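# Pull red block from under cabinet onto teal square

## Task

Bring the red block out from beneath the cabinet and set it on the teal square so that it sits wholly within the square's edges, resting flat on the table and staying there with no help from the robot; the cabinet must finish in its original spot, neither rotated nor tilted.

## Robot and tools

Robot: one simulated arm with a single two-finger gripper. Joints from base outward: waist, shoulder, elbow, forearm roll, wrist pitch, wrist roll, then the gripper. Joint ranges (rad): waist -6.283 to 6.283, shoulder -2.059 to 2.094, elbow -3.927 to 0.192, forearm roll -6.283 to 6.283, wrist pitch -1.693 to 3.142, wrist roll -6.283 to 6.283. The elbow cannot quite straighten fully.

Frames: everything is in the scene frame. Its origin lies on the table surface under the arm's base; +z is up, and looking along +x, +y is to the left. The base itself may be tilted against the table. In the gripper's own frame the fingers point along +z and spread along y. end_effector_position is the spot between the finger pads when closed, roughly 2 cm short of the tips; closing pushes the tips about 10 mm further along gripper +z. The reported hand position can be off, more so when the arm reaches far.

execute_actions(actions): actions is a list of actions; each action is a list of 1 to 15 rows, one row per 1/30 s control step, and if fewer than 15 rows are given the last row repeats to fill the 15 steps (0.5 s per action). Every row is 8 numbers: x, y, z (absolute gripper position target, metres, scene frame), qw, qx, qy, qz (absolute gripper orientation target, scalar first, scene frame), and opening (-1 closed to +1 fully open, i.e. 0.084 m). Only one arm, so one row per step. An action is rejected if any target is more than 0.6 m from where the gripper is at that action's start, measured along the gripper's current axes; a malformed action, or a first action failing that test against the latest reported state, rejects the whole call and nothing moves. An empty list just returns the current state and images. Repeat your chosen quaternion in every row rather than copying back a reported one, which may have drifted.

Each control step, the command is clipped to at most 70 mm and 16 degrees from the measured pose, and damped inverse kinematics chase it, favouring position over orientation. After an action the arm only continues to the last clipped pose, so long moves need further actions. Joint targets move at up to 3.14 rad/s, taking 0.16 s to get up to speed, and joints are scaled to arrive together.

move(target, speed, blocking): target is one 8-number row as above (absolute pose plus opening, scene frame). The gripper follows a straight line there, taking 0.5 to 10 s (cut off at 10 s), turning the short way. speed is path top speed in m/s, 0.002 to 0.5, default 0.25; rotation is capped at twice that in rad/s. The path ignores obstacles; the gripper may lag, wander, or overshoot the speed near full extension. Faster moves hit harder, and aiming further beyond a contact pushes harder. The opening is applied at the start. It finishes when path, arm and fingers are still, or 5 s after the path ends. The extra "move:" line gives the ending (done = at rest near target; otherwise e.g. off_target, moving, held, fault), the distance from target, and limits: paced means the sent pose was clipped; held means a check stopped some steps, after which the arm may jump faster than speed. blocking=false returns after 0.5 s while motion continues; until a result shows it ended, other moves and execute_actions are refused, so use wait or stop.

wait(seconds): 0 to 10 s, arm keeps its last command; returns early if a running move ends. stop(): brakes a running move (needs room, more when fast); fingers keep moving. zoom_image(camera, region): camera is one of cam_head_left, cam_head_right, cam_high, cam_low, cam_wrist; region [x0, y0, x1, y1] in that camera's pixels, origin top-left, no larger than 504 by 504. finished_scene(scene): pass the current scene number; irreversible, only call once the block is resting flat inside the square without support. Replying without any tool call also ends things.

Results: a state line with gripper position (m), quaternion (w first) and velocities (m/s, rad/s); grip_measured, the actual finger opening on the command scale; "Hand target", the pose now being driven toward; joint positions and torques (raw drive output with per-unit offset, scale and noise, nonzero even in free air); for execute_actions, per-step positions with HELD marking steps held back. "pose unreachable" means the clearance check (which treats the base mount as arm) altered or blocked the command. Images are 672x504 from each camera; calibration (K, distortion, world-to-camera transform) was given at the start and may be slightly off.

Gripping: to hold something, command an opening well below grip_measured; the gap sets squeeze force, up to about 24 N per pad on items up to ~6 cm. Fast closes can squeeze harder. Sending grip_measured itself still grips lightly.

Hazards: joint load limits (N m) waist 47.5, shoulder 47.5, elbow 28.5, forearm roll 28.5, wrist pitch 19, wrist roll 19, including held weight. Reaching one causes a torque fault: the joint backs off, the arm freezes 10 s and the rest of the call is dropped. Holding loads heats motors; MOTOR HOT appears from 65 °C and at 80 °C the brakes lock (OVER-TEMPERATURE FAULT). Disturbances may occasionally pull a held item or shove a loose one. Do not knock anything off the table, avoid drops, slips, slams and hard shoves, and do not move, rotate or tip the cabinet. The simulation keeps running while you compose replies, with the arm holding its last command.

Each tool is called after "Call:" by a JSON object that holds its "name" and its "arguments".

## Session

Call:
{"name": "execute_actions", "arguments": {"actions": []}}

Scene clock: 0.00 s.
end_effector_position=(+0.8073, -0.0845, +0.2679) grip_measured=+1.00 end_effector_quat_wxyz=(-0.536, +0.676, +0.141, +0.486) end_effector_velocity=(+0.000, +0.000, -0.000) end_effector_angular_velocity=(+0.001, +0.000, +0.000)
Joint positions: [-0.857  0.924 -2.042  2.418  2.218 -1.461  0.084]
Joint velocities: [ 0.001  0.    -0.     0.     0.    -0.    -0.   ]
Joint torques (N m, as the arm reports them, + toward a larger angle): no reading
Motor temperatures (°C, as the motors report them): [32 31 35 34 36 35]
Hand target: +0.807, -0.085, +0.268; -0.536, +0.676, +0.141, +0.486

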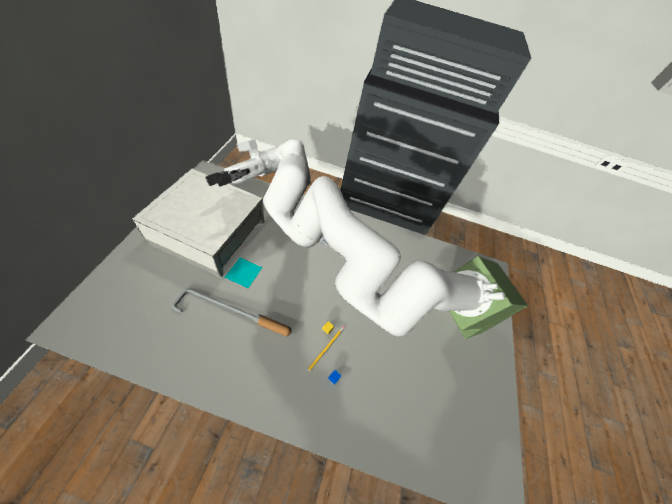

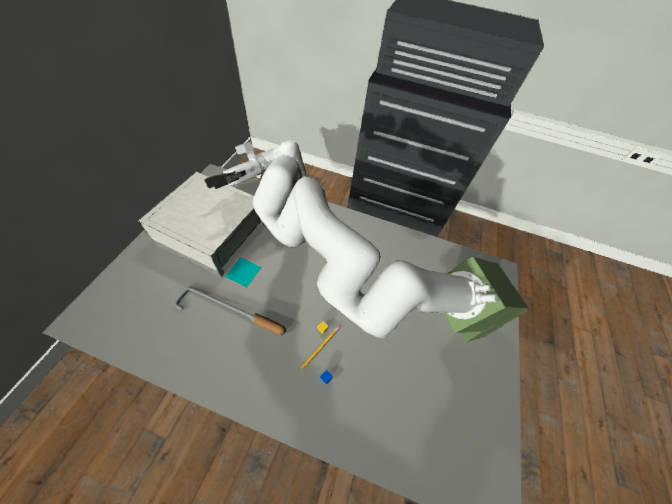

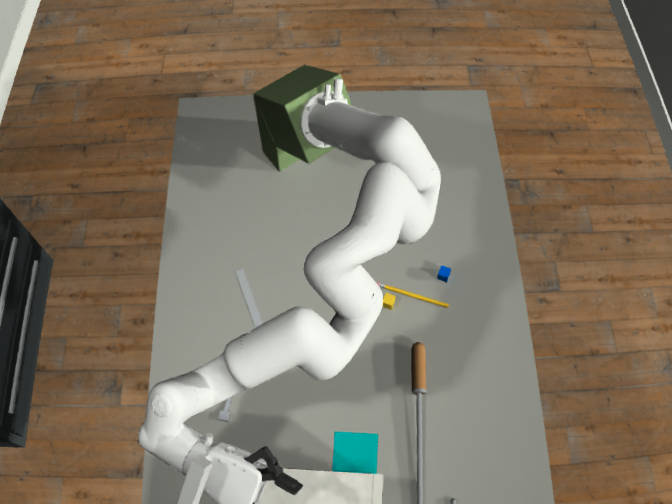

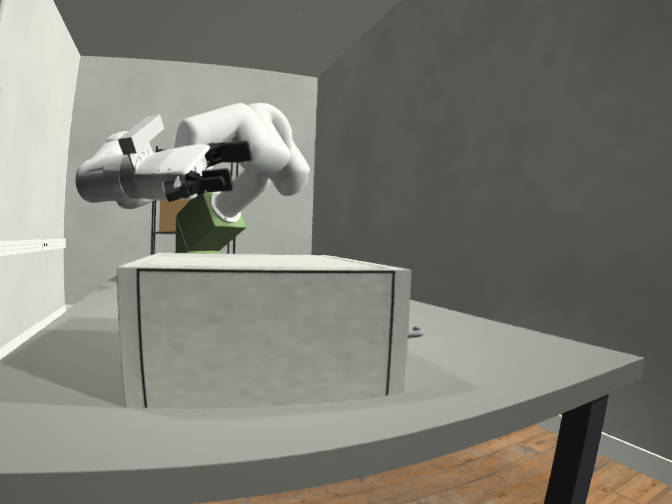

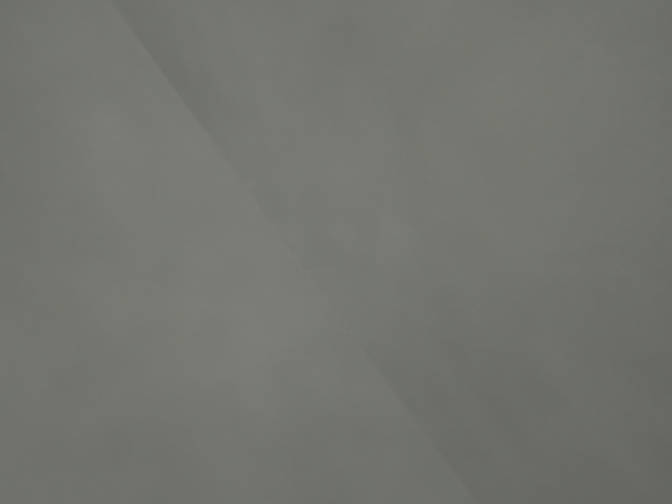

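Call:
{"name": "zoom_image", "arguments": {"camera": "cam_head_left", "region": [120, 130, 360, 350]}}

Call:
{"name": "zoom_image", "arguments": {"camera": "cam_high", "region": [130, 240, 500, 504]}}

Region (120, 130, 360, 350) of cam_head_left's 672x504 image, scaled by 2.100, with more detail than that image has; it fills the top 462 rows of this view, and the rest is white.

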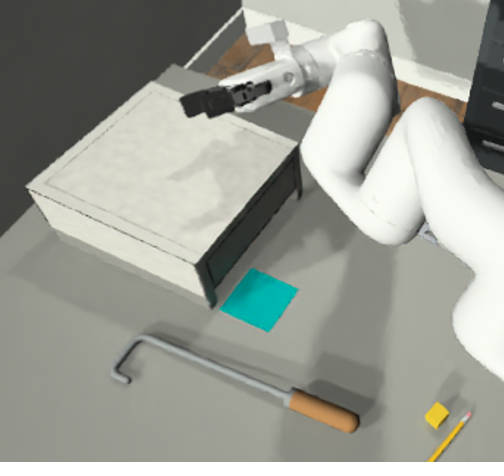

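Region (130, 240, 500, 504) of cam_high's 672x504 image, scaled by 1.362, with more detail than that image has; it fills the top 360 rows of this view, and the rest is white.

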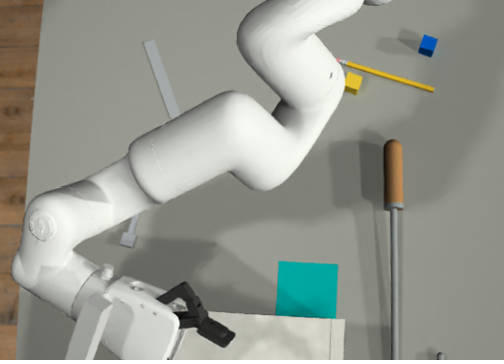

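Call:
{"name": "move", "arguments": {"target": [0.58, -0.04, 0.25, 0, 0.707, 0, 0.707, 1], "speed": 0.4}}

Scene clock: 27.37 s.
end_effector_position=(+0.5808, -0.0402, +0.2501) grip_measured=+1.00 end_effector_quat_wxyz=(-0.001, +0.707, -0.000, +0.708) end_effector_velocity=(-0.002, -0.001, -0.001) end_effector_angular_velocity=(-0.001, +0.002, -0.009)
Joint positions: [-0.582 -0.107 -0.231  3.062  1.999 -2.347  0.084]
Joint velocities: [ 0.006 -0.003  0.007  0.01  -0.005 -0.001  0.   ]
Joint torques (N m, as the arm reports them, + toward a larger angle): [-10.07 -13.38  -0.6    1.17   1.09   0.11]
Motor temperatures (°C, as the motors report them): [34 32 36 34 36 35]
Hand target: +0.581, -0.040, +0.250; -0.001, +0.707, -0.001, +0.708
Off the commanded pose: 0.001 m, 0 deg.
move: done
camera_calibration (this result's frames):
cam_wrist: T_world_to_cam=[[0.0102585, -0.99992, -0.00742701, -0.010968], [0.0280359, 0.00771209, -0.999577, 0.305662], [0.999554, 0.0100459, 0.0281128, -0.458126], [0, 0, 0, 1]] pos_world=[0.449464, -0.00872218, 0.318331]

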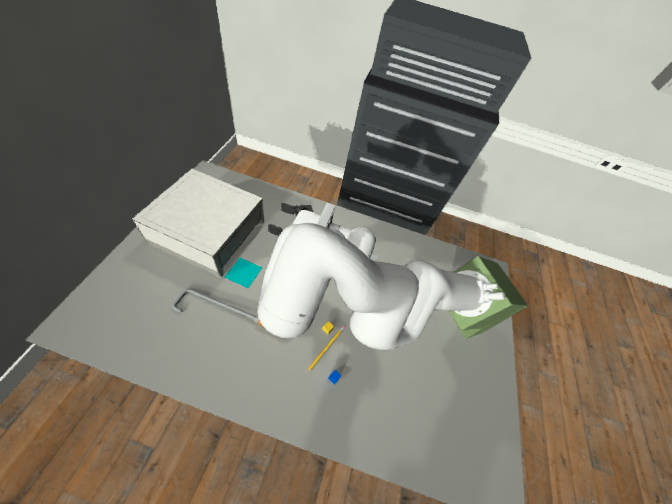

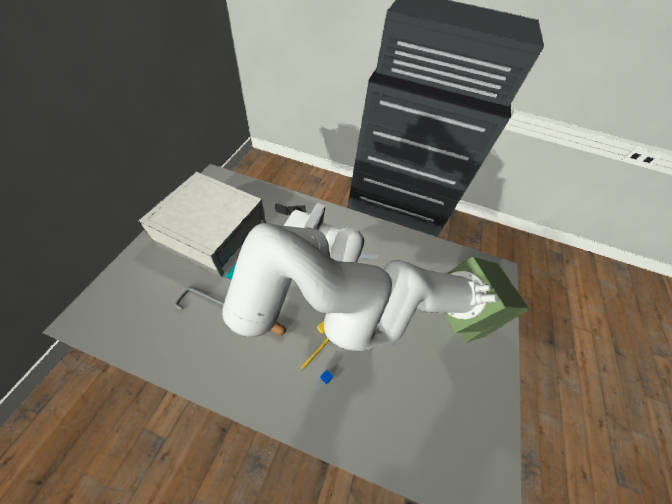

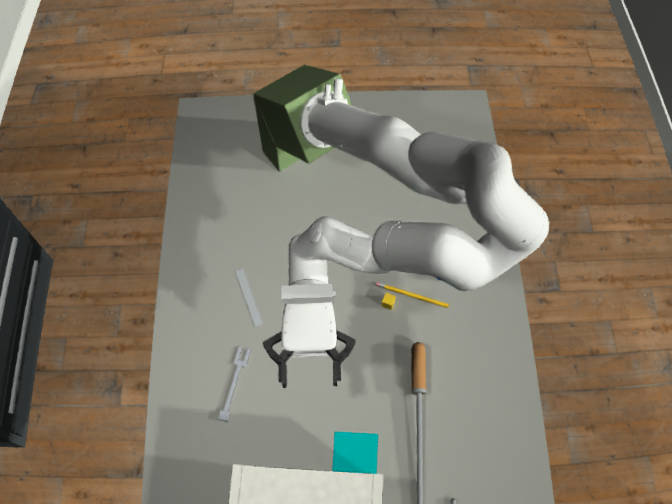

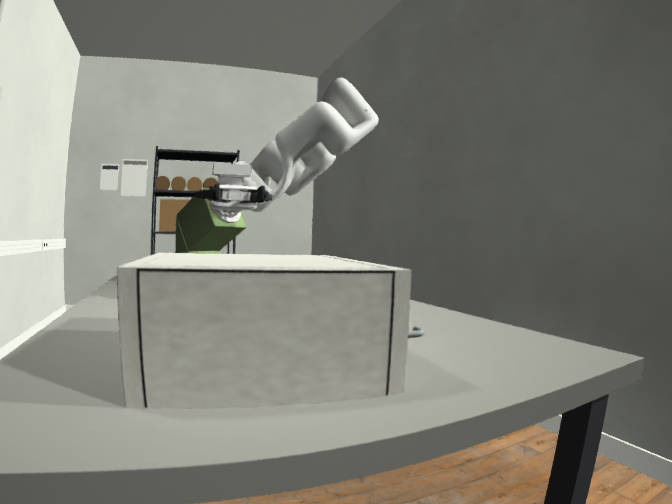

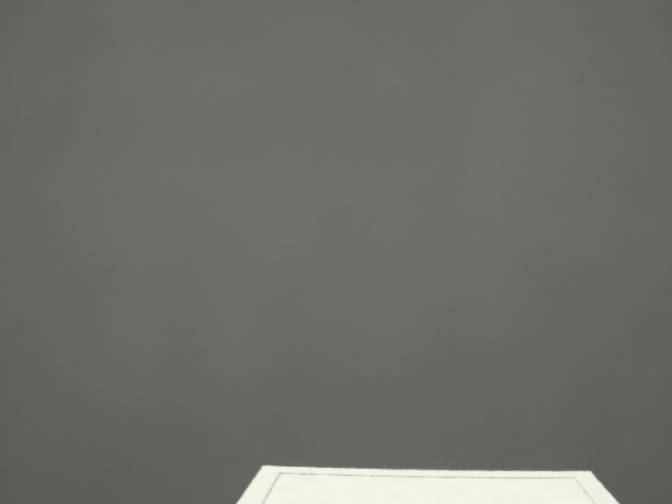

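Call:
{"name": "move", "arguments": {"target": [0.58, -0.01, 0.14, -0.707, 0.0123, -0.707, 0.0123, 1], "speed": 0.5}}

Scene clock: 37.57 s.
end_effector_position=(+0.5798, -0.0098, +0.1398) grip_measured=+1.00 end_effector_quat_wxyz=(+0.707, -0.012, +0.707, -0.012) end_effector_velocity=(-0.000, +0.000, -0.000) end_effector_angular_velocity=(+0.006, -0.000, -0.001)
Joint positions: [-0.211  0.21  -0.418  3.372  2.133  0.656  0.084]
Joint velocities: [ 0.002  0.001 -0.001  0.002 -0.     0.006  0.   ]
Joint torques (N m, as the arm reports them, + toward a larger angle): [ -9.78 -17.66   4.23   0.93   1.06   0.01]
Motor temperatures (°C, as the motors report them): [33 31 36 34 36 35]
Hand target: +0.580, -0.010, +0.140; +0.707, -0.012, +0.707, -0.012
Off the commanded pose: 0.000 m, 0 deg.
move: done
camera_calibration (this result's frames):
cam_wrist: T_world_to_cam=[[0.0095457, 0.999516, -0.0296133, 0.0417494], [0.0264118, 0.0293523, 0.99922, -0.083043], [0.999606, -0.0103204, -0.0261188, -0.447028], [0, 0, 0, 1]] pos_world=[0.448647, -0.0439051, 0.0725388]

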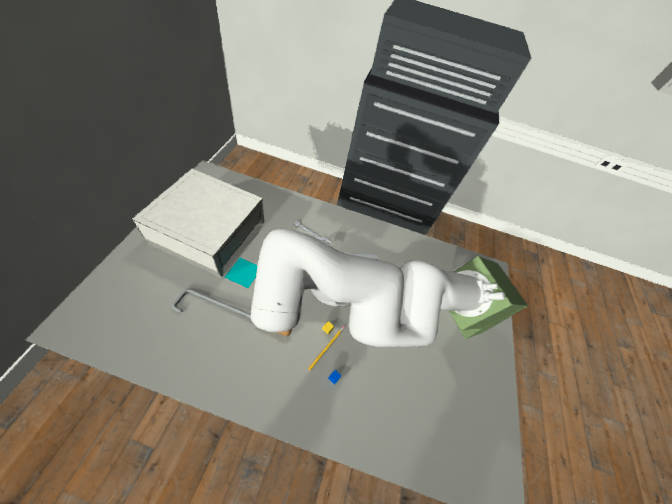

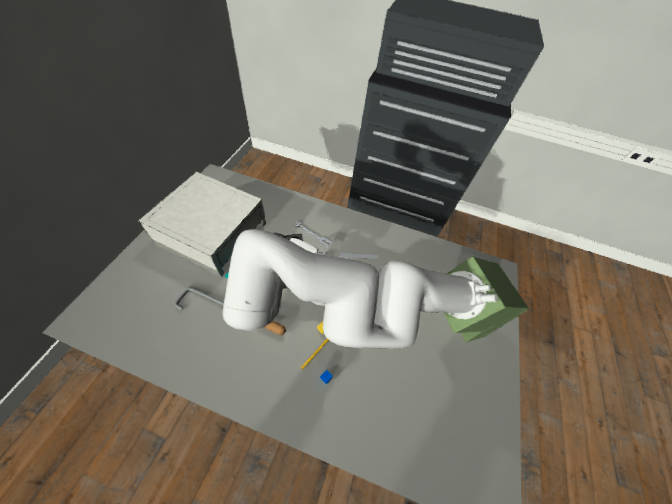

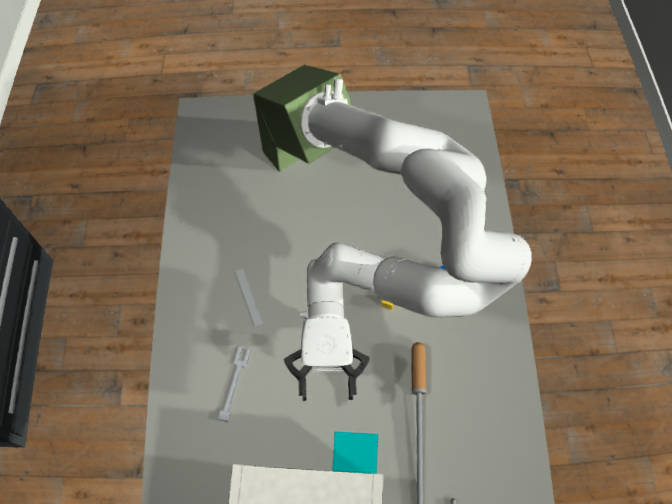

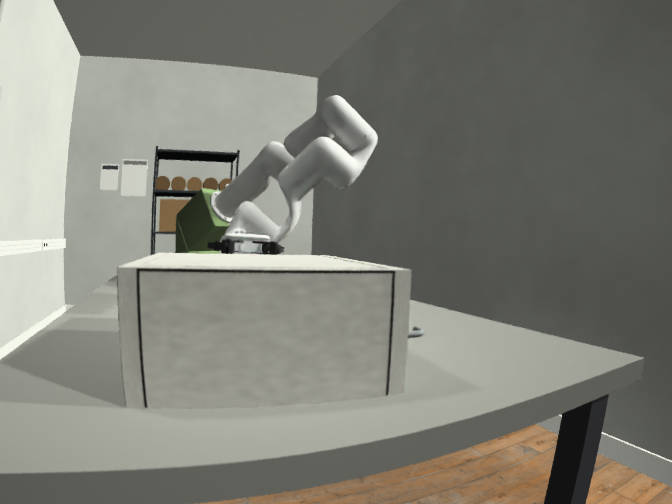

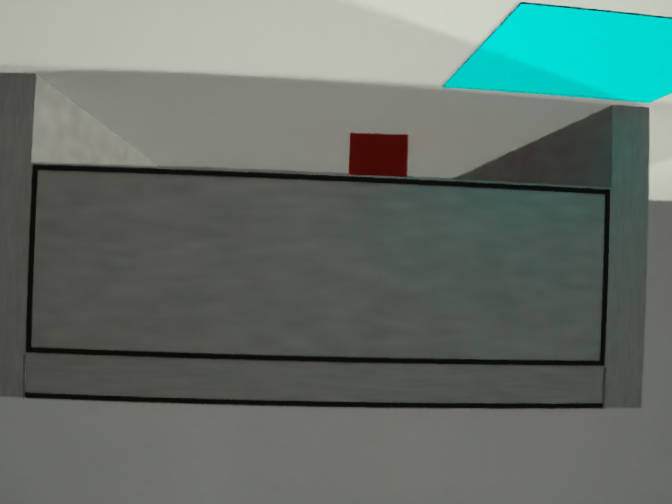

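Call:
{"name": "move", "arguments": {"target": [0.50, 0.187, 0.16, 0, 0.0175, 0.9998, 0, 1], "speed": 0.4}}

Scene clock: 63.13 s.
end_effector_position=(+0.5007, +0.1885, +0.1608) grip_measured=+1.00 end_effector_quat_wxyz=(+0.051, +0.026, +0.989, -0.133) end_effector_velocity=(+0.003, +0.001, +0.000) end_effector_angular_velocity=(+0.068, +0.168, -0.036)
Joint positions: [-0.048 -0.641 -0.892  3.39  -0.591  0.183  0.084]
Joint velocities: [-0.433  0.126 -0.096  0.778 -0.24  -0.901 -0.   ]
Joint torques (N m, as the arm reports them, + toward a larger angle): [ -1.99 -22.81  -8.42  -1.27  -1.6    0.  ]
Motor temperatures (°C, as the motors report them): [33 31 36 34 36 35]
Hand target: +0.501, +0.189, +0.161; +0.042, +0.026, +0.991, -0.128
Off the commanded pose: 0.002 m, 16 deg; orientation clipped at the last step of the last action.
move: moving (no rest 5 s after the path's end); limits=paced
camera_calibration (this result's frames):
cam_wrist: T_world_to_cam=[[0.0703448, 0.960532, -0.269128, -0.139679], [0.99523, -0.0492981, 0.084186, -0.430838], [0.0675958, -0.273767, -0.959418, 0.301014], [0, 0, 0, 1]] pos_world=[0.418261, 0.195334, 0.287477]

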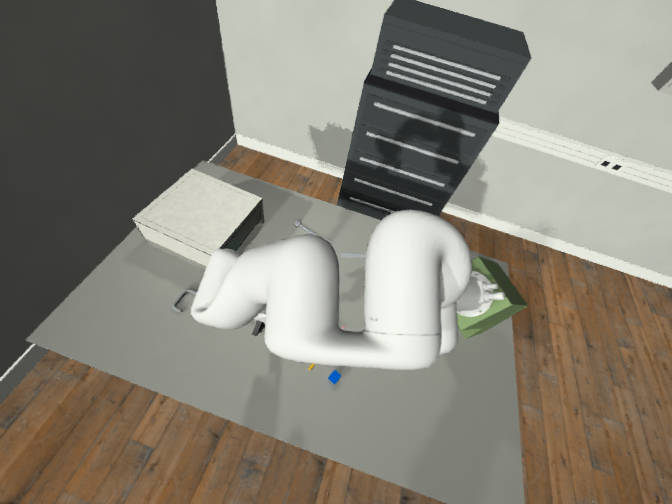

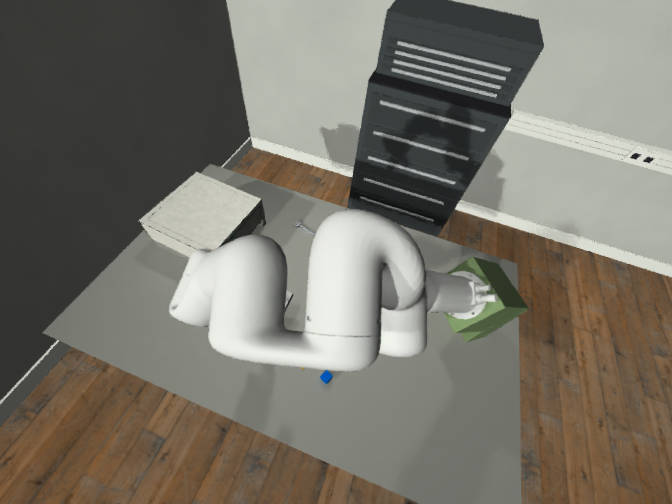

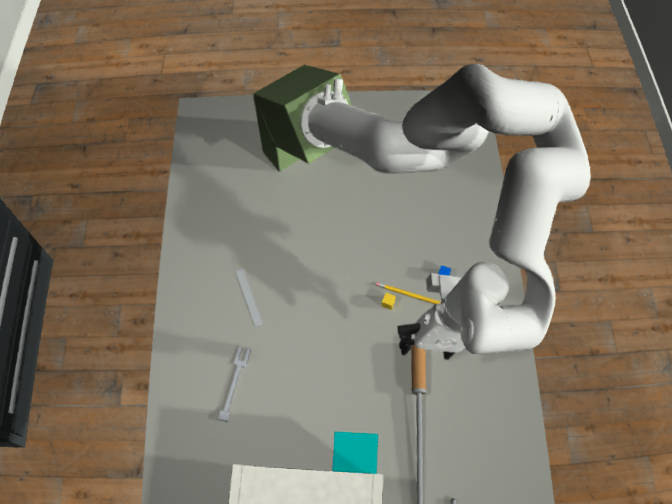

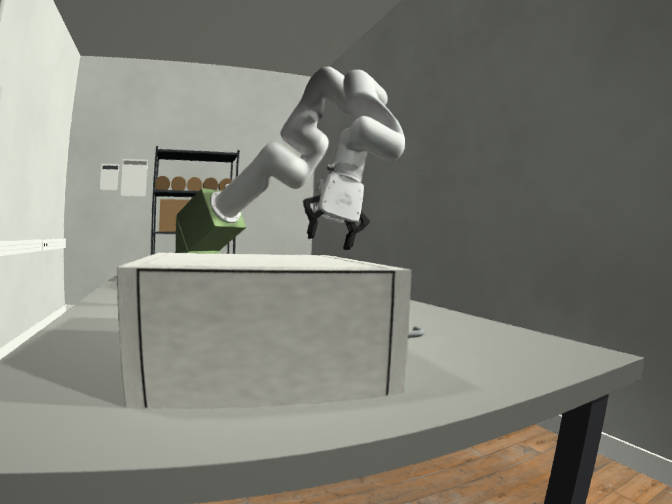

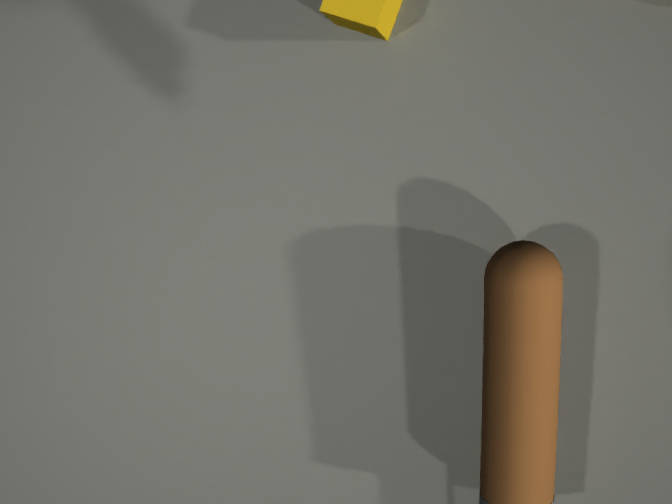

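Call:
{"name": "move", "arguments": {"target": [0.50, 0.187, 0.16, 0, 0.0175, 0.9998, 0, 1], "speed": 0.3}}

Scene clock: 65.00 s.
end_effector_position=(+0.5000, +0.1872, +0.1601) grip_measured=+1.00 end_effector_quat_wxyz=(-0.000, +0.017, +1.000, +0.000) end_effector_velocity=(-0.000, +0.000, -0.000) end_effector_angular_velocity=(+0.005, -0.000, +0.001)
Joint positions: [-0.529 -0.512 -0.786  4.221 -0.935 -0.853  0.084]
Joint velocities: [-0.003  0.001  0.004  0.008 -0.004 -0.011 -0.   ]
Joint torques (N m, as the arm reports them, + toward a larger angle): [ -4.59 -16.89  -7.06  -0.77  -1.91   0.15]
Motor temperatures (°C, as the motors report them): [33 32 36 34 36 35]
Hand target: +0.500, +0.187, +0.160; -0.000, +0.017, +1.000, +0.000
Off the commanded pose: 0.000 m, 0 deg.
move: done
camera_calibration (this result's frames):
cam_wrist: T_world_to_cam=[[0.0390308, 0.999198, -0.00891131, -0.171807], [0.998864, -0.0392587, -0.0270195, -0.416134], [-0.0273477, -0.00784659, -0.999595, 0.304215], [0, 0, 0, 1]] pos_world=[0.430687, 0.157719, 0.291317]

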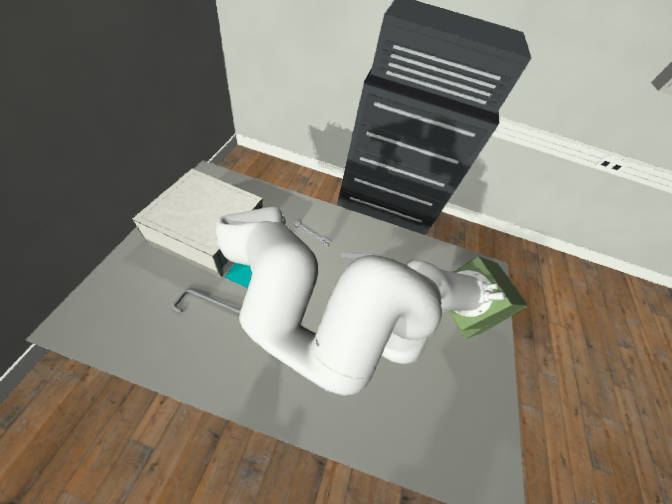

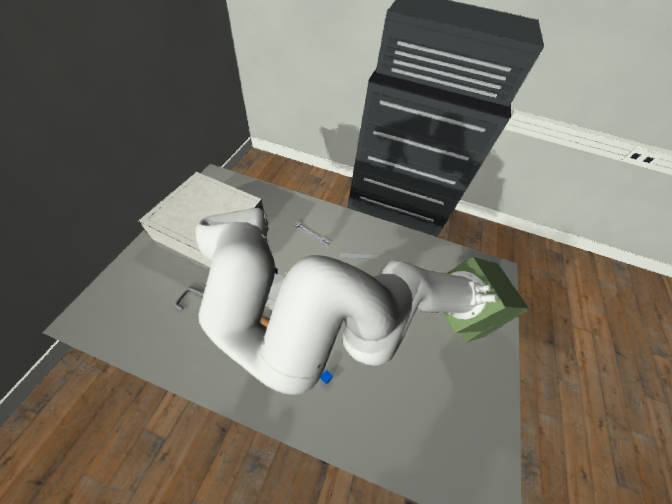

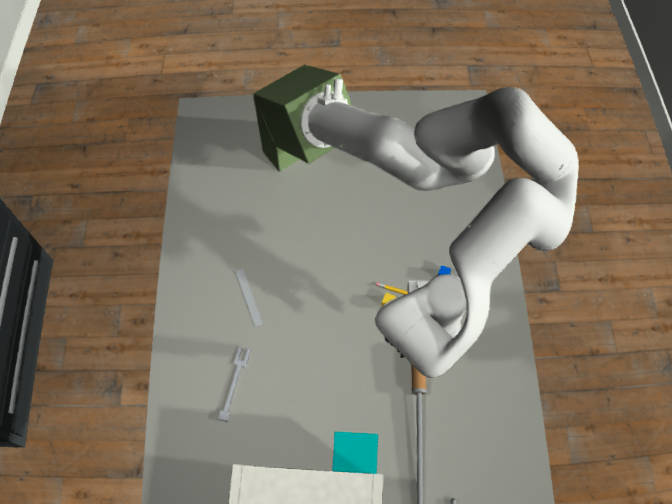

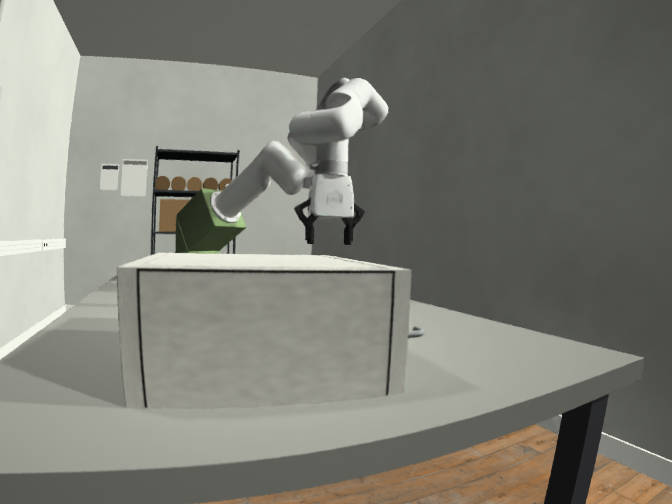

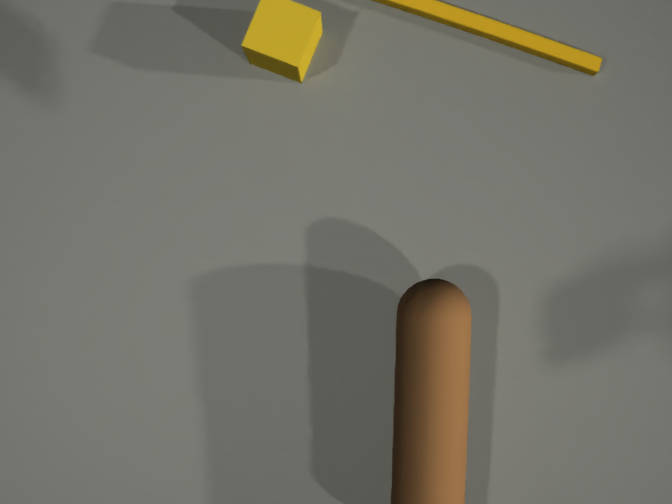

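Call:
{"name": "move", "arguments": {"target": [0.505, 0.1915, 0.026, 0, 0.0305, 0.9995, 0, 0.4], "speed": 0.15}}

Scene clock: 70.77 s.
end_effector_position=(+0.5053, +0.1918, +0.0260) grip_measured=+0.39 end_effector_quat_wxyz=(+0.001, +0.030, +1.000, +0.000) end_effector_velocity=(-0.001, -0.001, -0.001) end_effector_angular_velocity=(-0.001, -0.000, -0.002)
Joint positions: [-0.249 -0.199 -0.818  4.525 -0.597 -1.083  0.061]
Joint velocities: [-0.001  0.003  0.004  0.008  0.001 -0.009 -0.   ]
Joint torques (N m, as the arm reports them, + toward a larger angle): [ -6.32 -23.59  -4.24  -0.91  -1.91   0.15]
Motor temperatures (°C, as the motors report them): [33 31 36 34 36 35]
Hand target: +0.505, +0.192, +0.026; +0.000, +0.031, +1.000, +0.000
Off the commanded pose: 0.000 m, 0 deg.
move: done
camera_calibration (this result's frames):
cam_wrist: T_world_to_cam=[[0.0659393, 0.997785, -0.00880245, -0.191145], [0.997482, -0.066145, -0.025574, -0.419017], [-0.0260995, -0.00709396, -0.999634, 0.169575], [0, 0, 0, 1]] pos_world=[0.434992, 0.164208, 0.157114]

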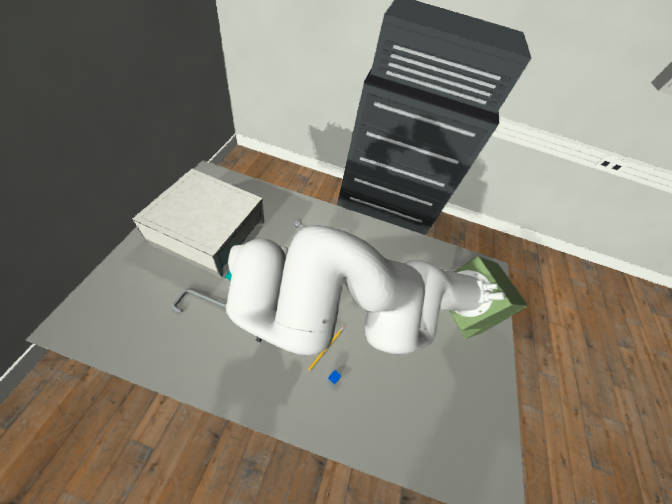

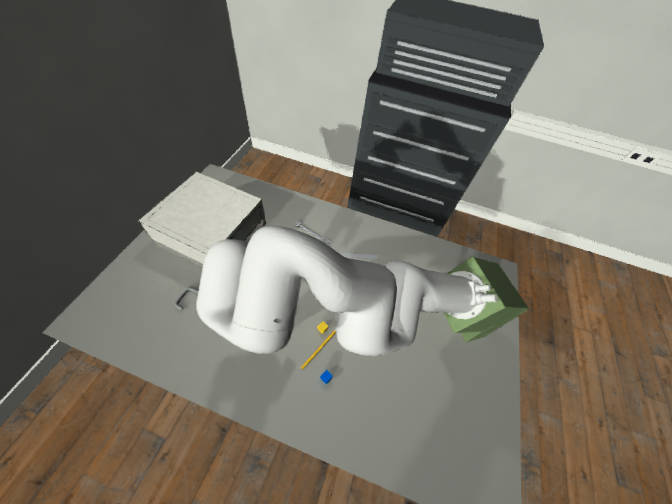

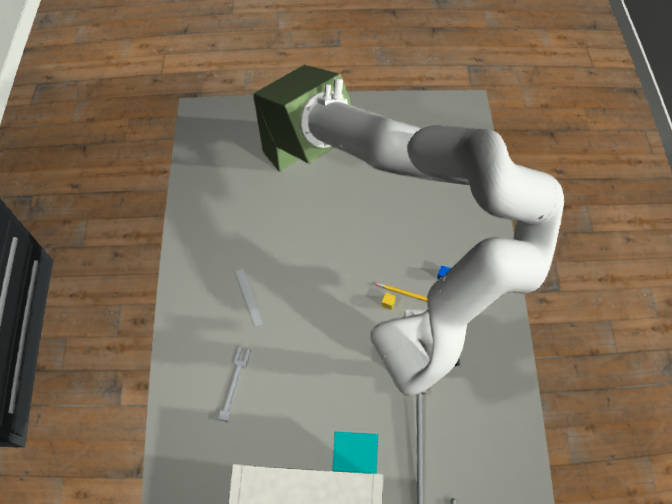

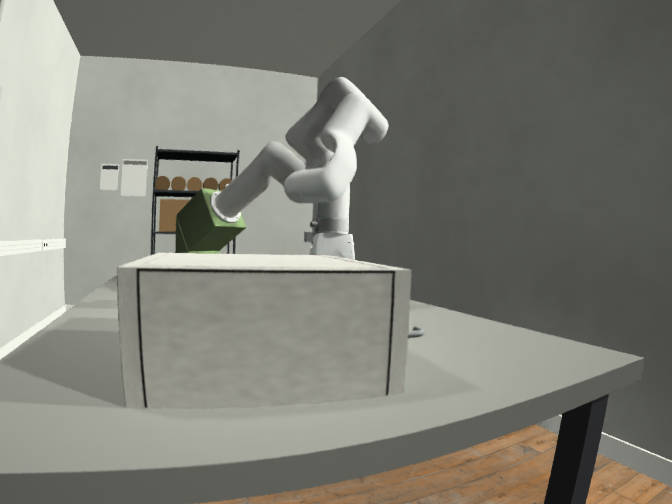

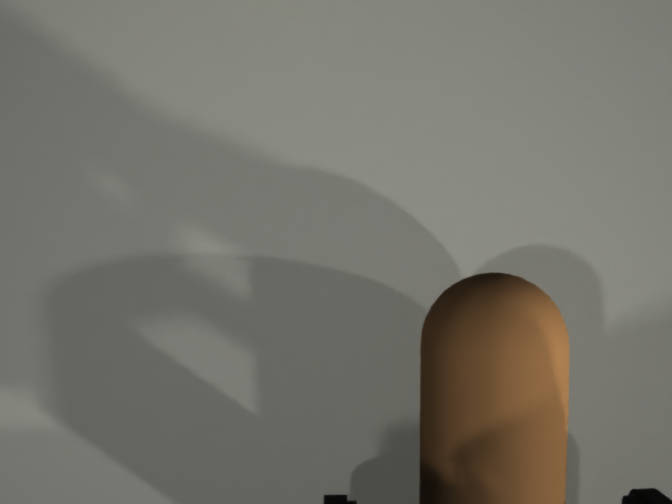

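Call:
{"name": "execute_actions", "arguments": {"actions": [[[0.505,0.1915,0.028,0,0.0305,0.9995,0,0.3],[0.505,0.1915,0.029,0,0.0305,0.9995,0,0.2],[0.505,0.1915,0.029,0,0.0305,0.9995,0,0.1],[0.505,0.1915,0.029,0,0.0305,0.9995,0,0.0],[0.505,0.1915,0.029,0,0.0305,0.9995,0,-0.1],[0.505,0.1915,0.029,0,0.0305,0.9995,0,-0.15],[0.505,0.1915,0.029,0,0.0305,0.9995,0,-0.2],[0.505,0.1915,0.029,0,0.0305,0.9995,0,-0.25],[0.505,0.1915,0.029,0,0.0305,0.9995,0,-0.3],[0.505,0.1915,0.029,0,0.0305,0.9995,0,-0.35],[0.505,0.1915,0.029,0,0.0305,0.9995,0,-0.4],[0.505,0.1915,0.029,0,0.0305,0.9995,0,-0.5],[0.505,0.1915,0.029,0,0.0305,0.9995,0,-0.6],[0.505,0.1915,0.029,0,0.0305,0.9995,0,-0.8],[0.505,0.1915,0.029,0,0.0305,0.9995,0,-1]],[[0.505,0.1915,0.029,0,0.0305,0.9995,0,-1]]]}}

Call:
{"name": "move", "arguments": {"target": [0.47, 0.18, 0.09, 0, 0.0305, 0.9995, 0, -1], "speed": 0.12}}

Scene clock: 77.60 s.
end_effector_position=(+0.5050, +0.1915, +0.0290) grip_measured=-0.32 end_effector_quat_wxyz=(-0.000, +0.031, +1.000, -0.000) end_effector_velocity=(-0.000, +0.000, +0.000) end_effector_angular_velocity=(+0.000, +0.000, -0.000)
Joint positions: [-0.254 -0.206 -0.817  4.511 -0.602 -1.07   0.03 ]
Joint velocities: [-0. -0. -0.  0. -0.  0. -0.]
Joint torques (N m, as the arm reports them, + toward a larger angle): [ -5.59 -23.56  -4.27  -0.68  -2.11   0.06]
Motor temperatures (°C, as the motors report them): [33 32 36 34 36 35]
Hand target: +0.505, +0.192, +0.029; -0.000, +0.031, +1.000, -0.000
Off the commanded pose: 0.000 m, 0 deg.
Step readings (end_effector_position; steps 1 to 15: 1st action; 16 to 30: 2nd action):
0: (+0.5051, +0.1917, +0.0258)
1: (+0.5050, +0.1917, +0.0258)
2: (+0.5049, +0.1916, +0.0262)
4: (+0.5049, +0.1915, +0.0279)
8: (+0.5051, +0.1916, +0.0290)
15: (+0.5050, +0.1915, +0.0290)
16: (+0.5050, +0.1915, +0.0290)
17: (+0.5050, +0.1915, +0.0290)
19: (+0.5050, +0.1915, +0.0290)
23: (+0.5050, +0.1915, +0.0290)
30: end_effector_position above
camera_calibration (this result's frames):
cam_wrist: T_world_to_cam=[[0.0663071, 0.997754, -0.00947215, -0.190949], [0.99743, -0.0665379, -0.0265838, -0.418512], [-0.0271544, -0.00768511, -0.999602, 0.173173], [0, 0, 0, 1]] pos_world=[0.4348, 0.164004, 0.16017]

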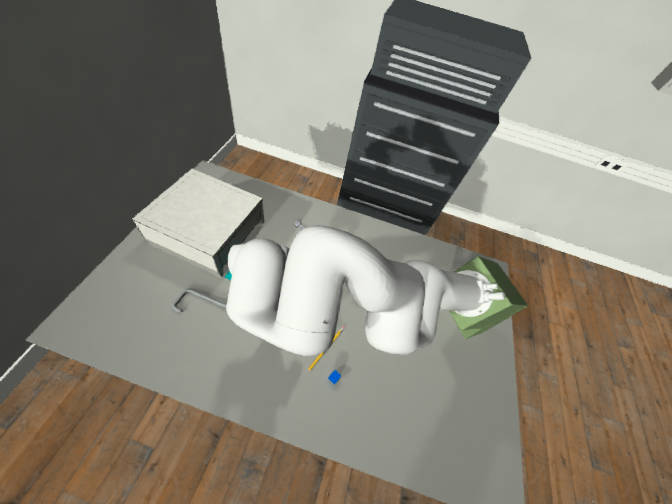

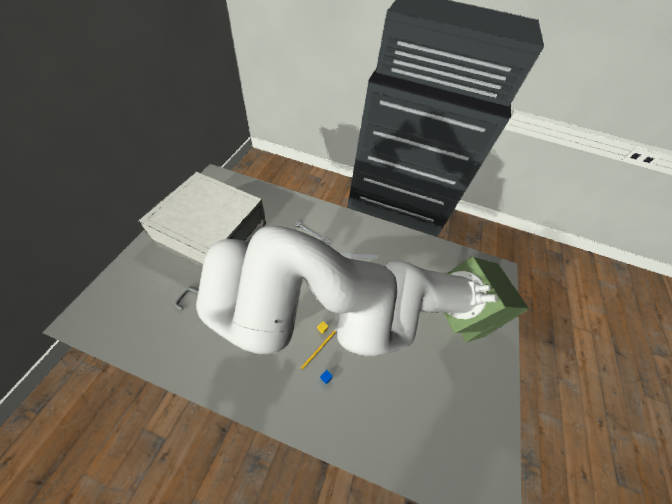

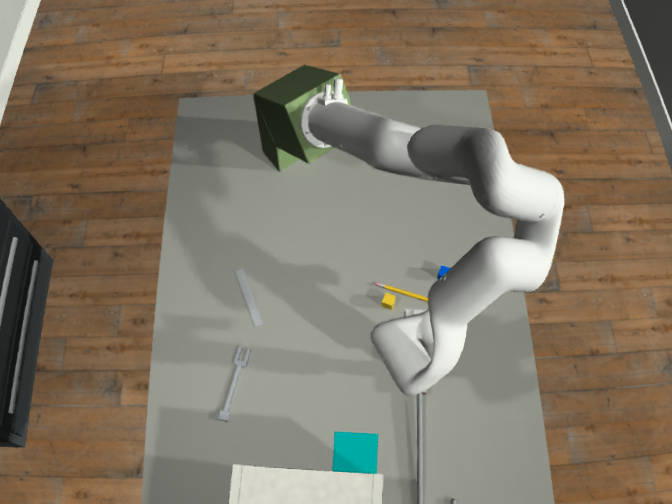

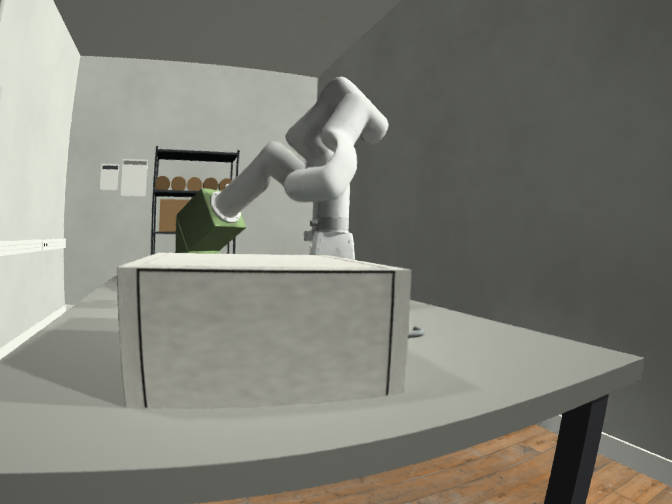

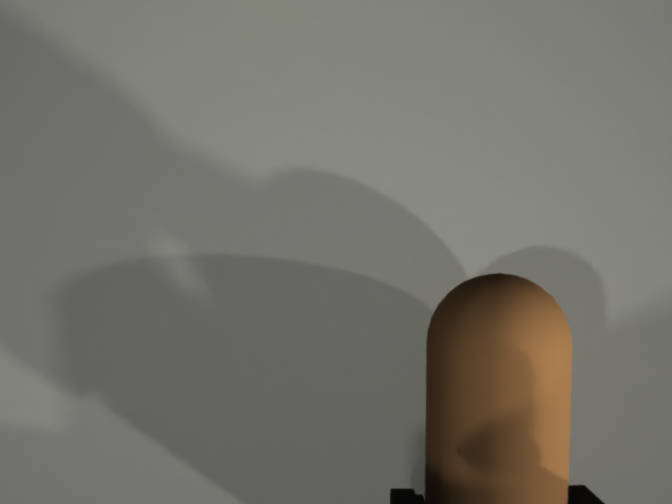

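Scene clock: 78.60 s.
end_effector_position=(+0.4701, +0.1799, +0.0900) grip_measured=-0.32 end_effector_quat_wxyz=(-0.000, +0.031, +1.000, -0.000) end_effector_velocity=(-0.001, +0.000, +0.000) end_effector_angular_velocity=(+0.001, +0.002, +0.000)
Joint positions: [-0.394 -0.419 -0.635  4.439 -0.726 -1.068  0.03 ]
Joint velocities: [-0.001 -0.002  0.002 -0.001 -0.002 -0.    -0.   ]
Joint torques (N m, as the arm reports them, + toward a larger angle): [ -5.2  -18.92  -5.34  -0.5   -1.91  -0.05]
Motor temperatures (°C, as the motors report them): [33 32 36 34 36 35]
Hand target: +0.470, +0.180, +0.090; -0.000, +0.030, +1.000, -0.000
Off the commanded pose: 0.000 m, 0 deg.
move: done
camera_calibration (this result's frames):
cam_wrist: T_world_to_cam=[[0.0662909, 0.997755, -0.00954237, -0.176518], [0.997423, -0.0665257, -0.0268566, -0.382805], [-0.0274311, -0.00773744, -0.999594, 0.233221], [0, 0, 0, 1]] pos_world=[0.399918, 0.15246, 0.221161]

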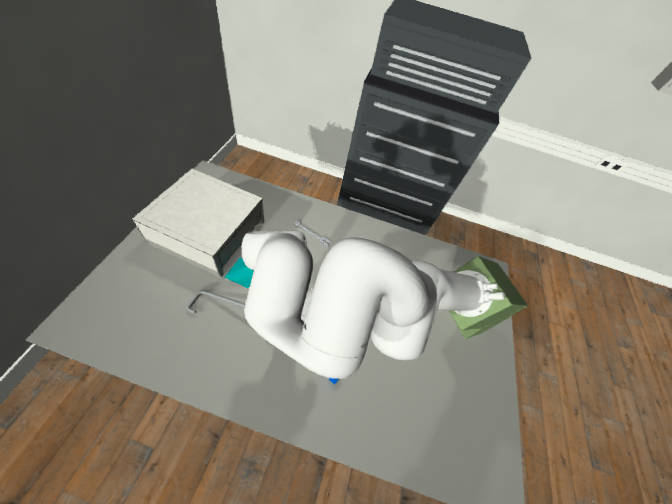

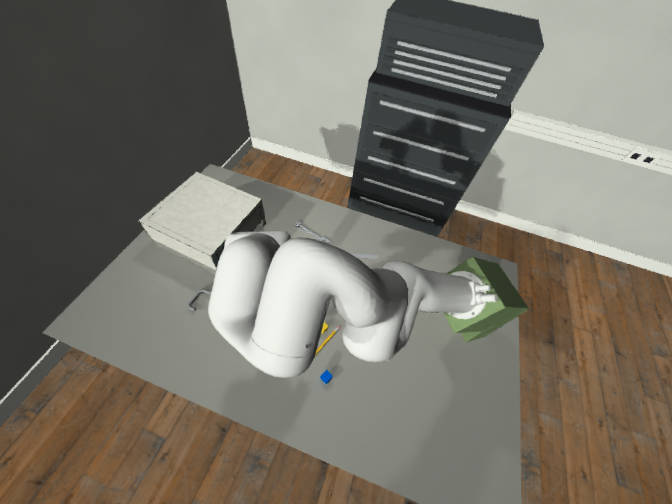

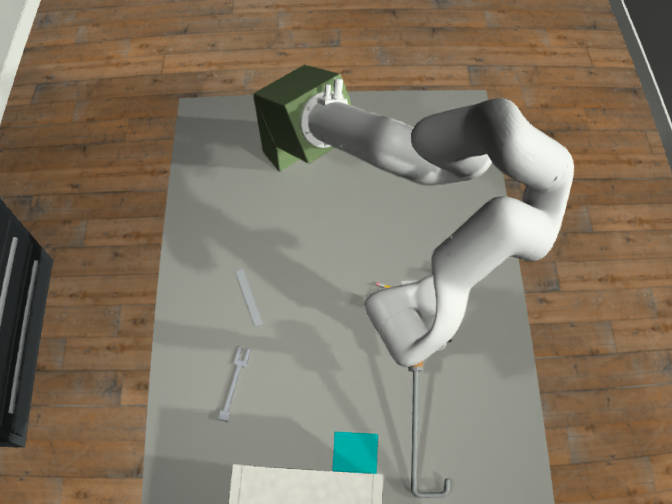

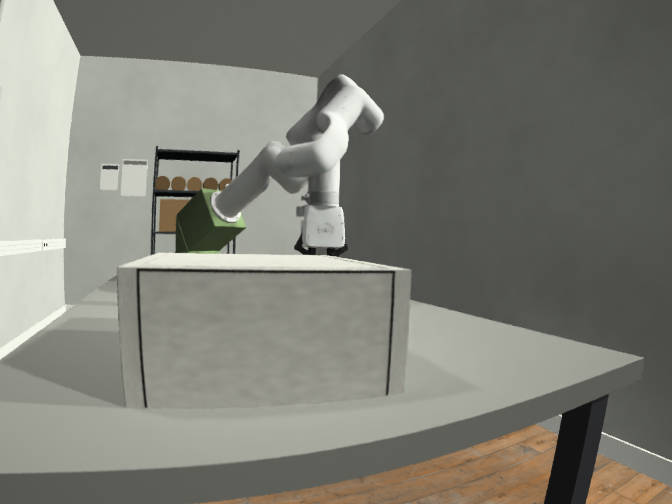

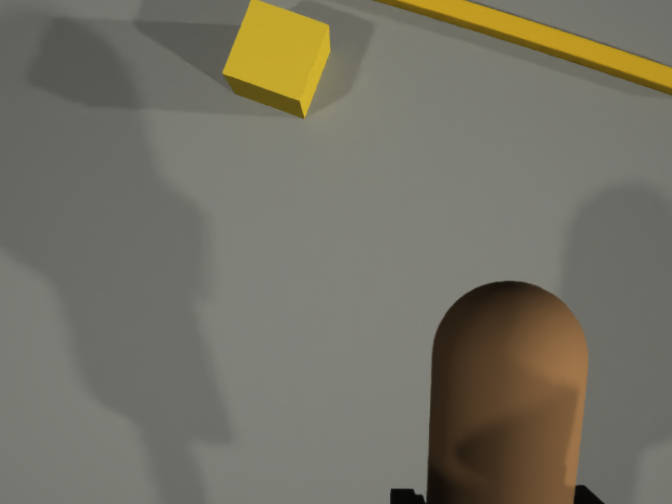

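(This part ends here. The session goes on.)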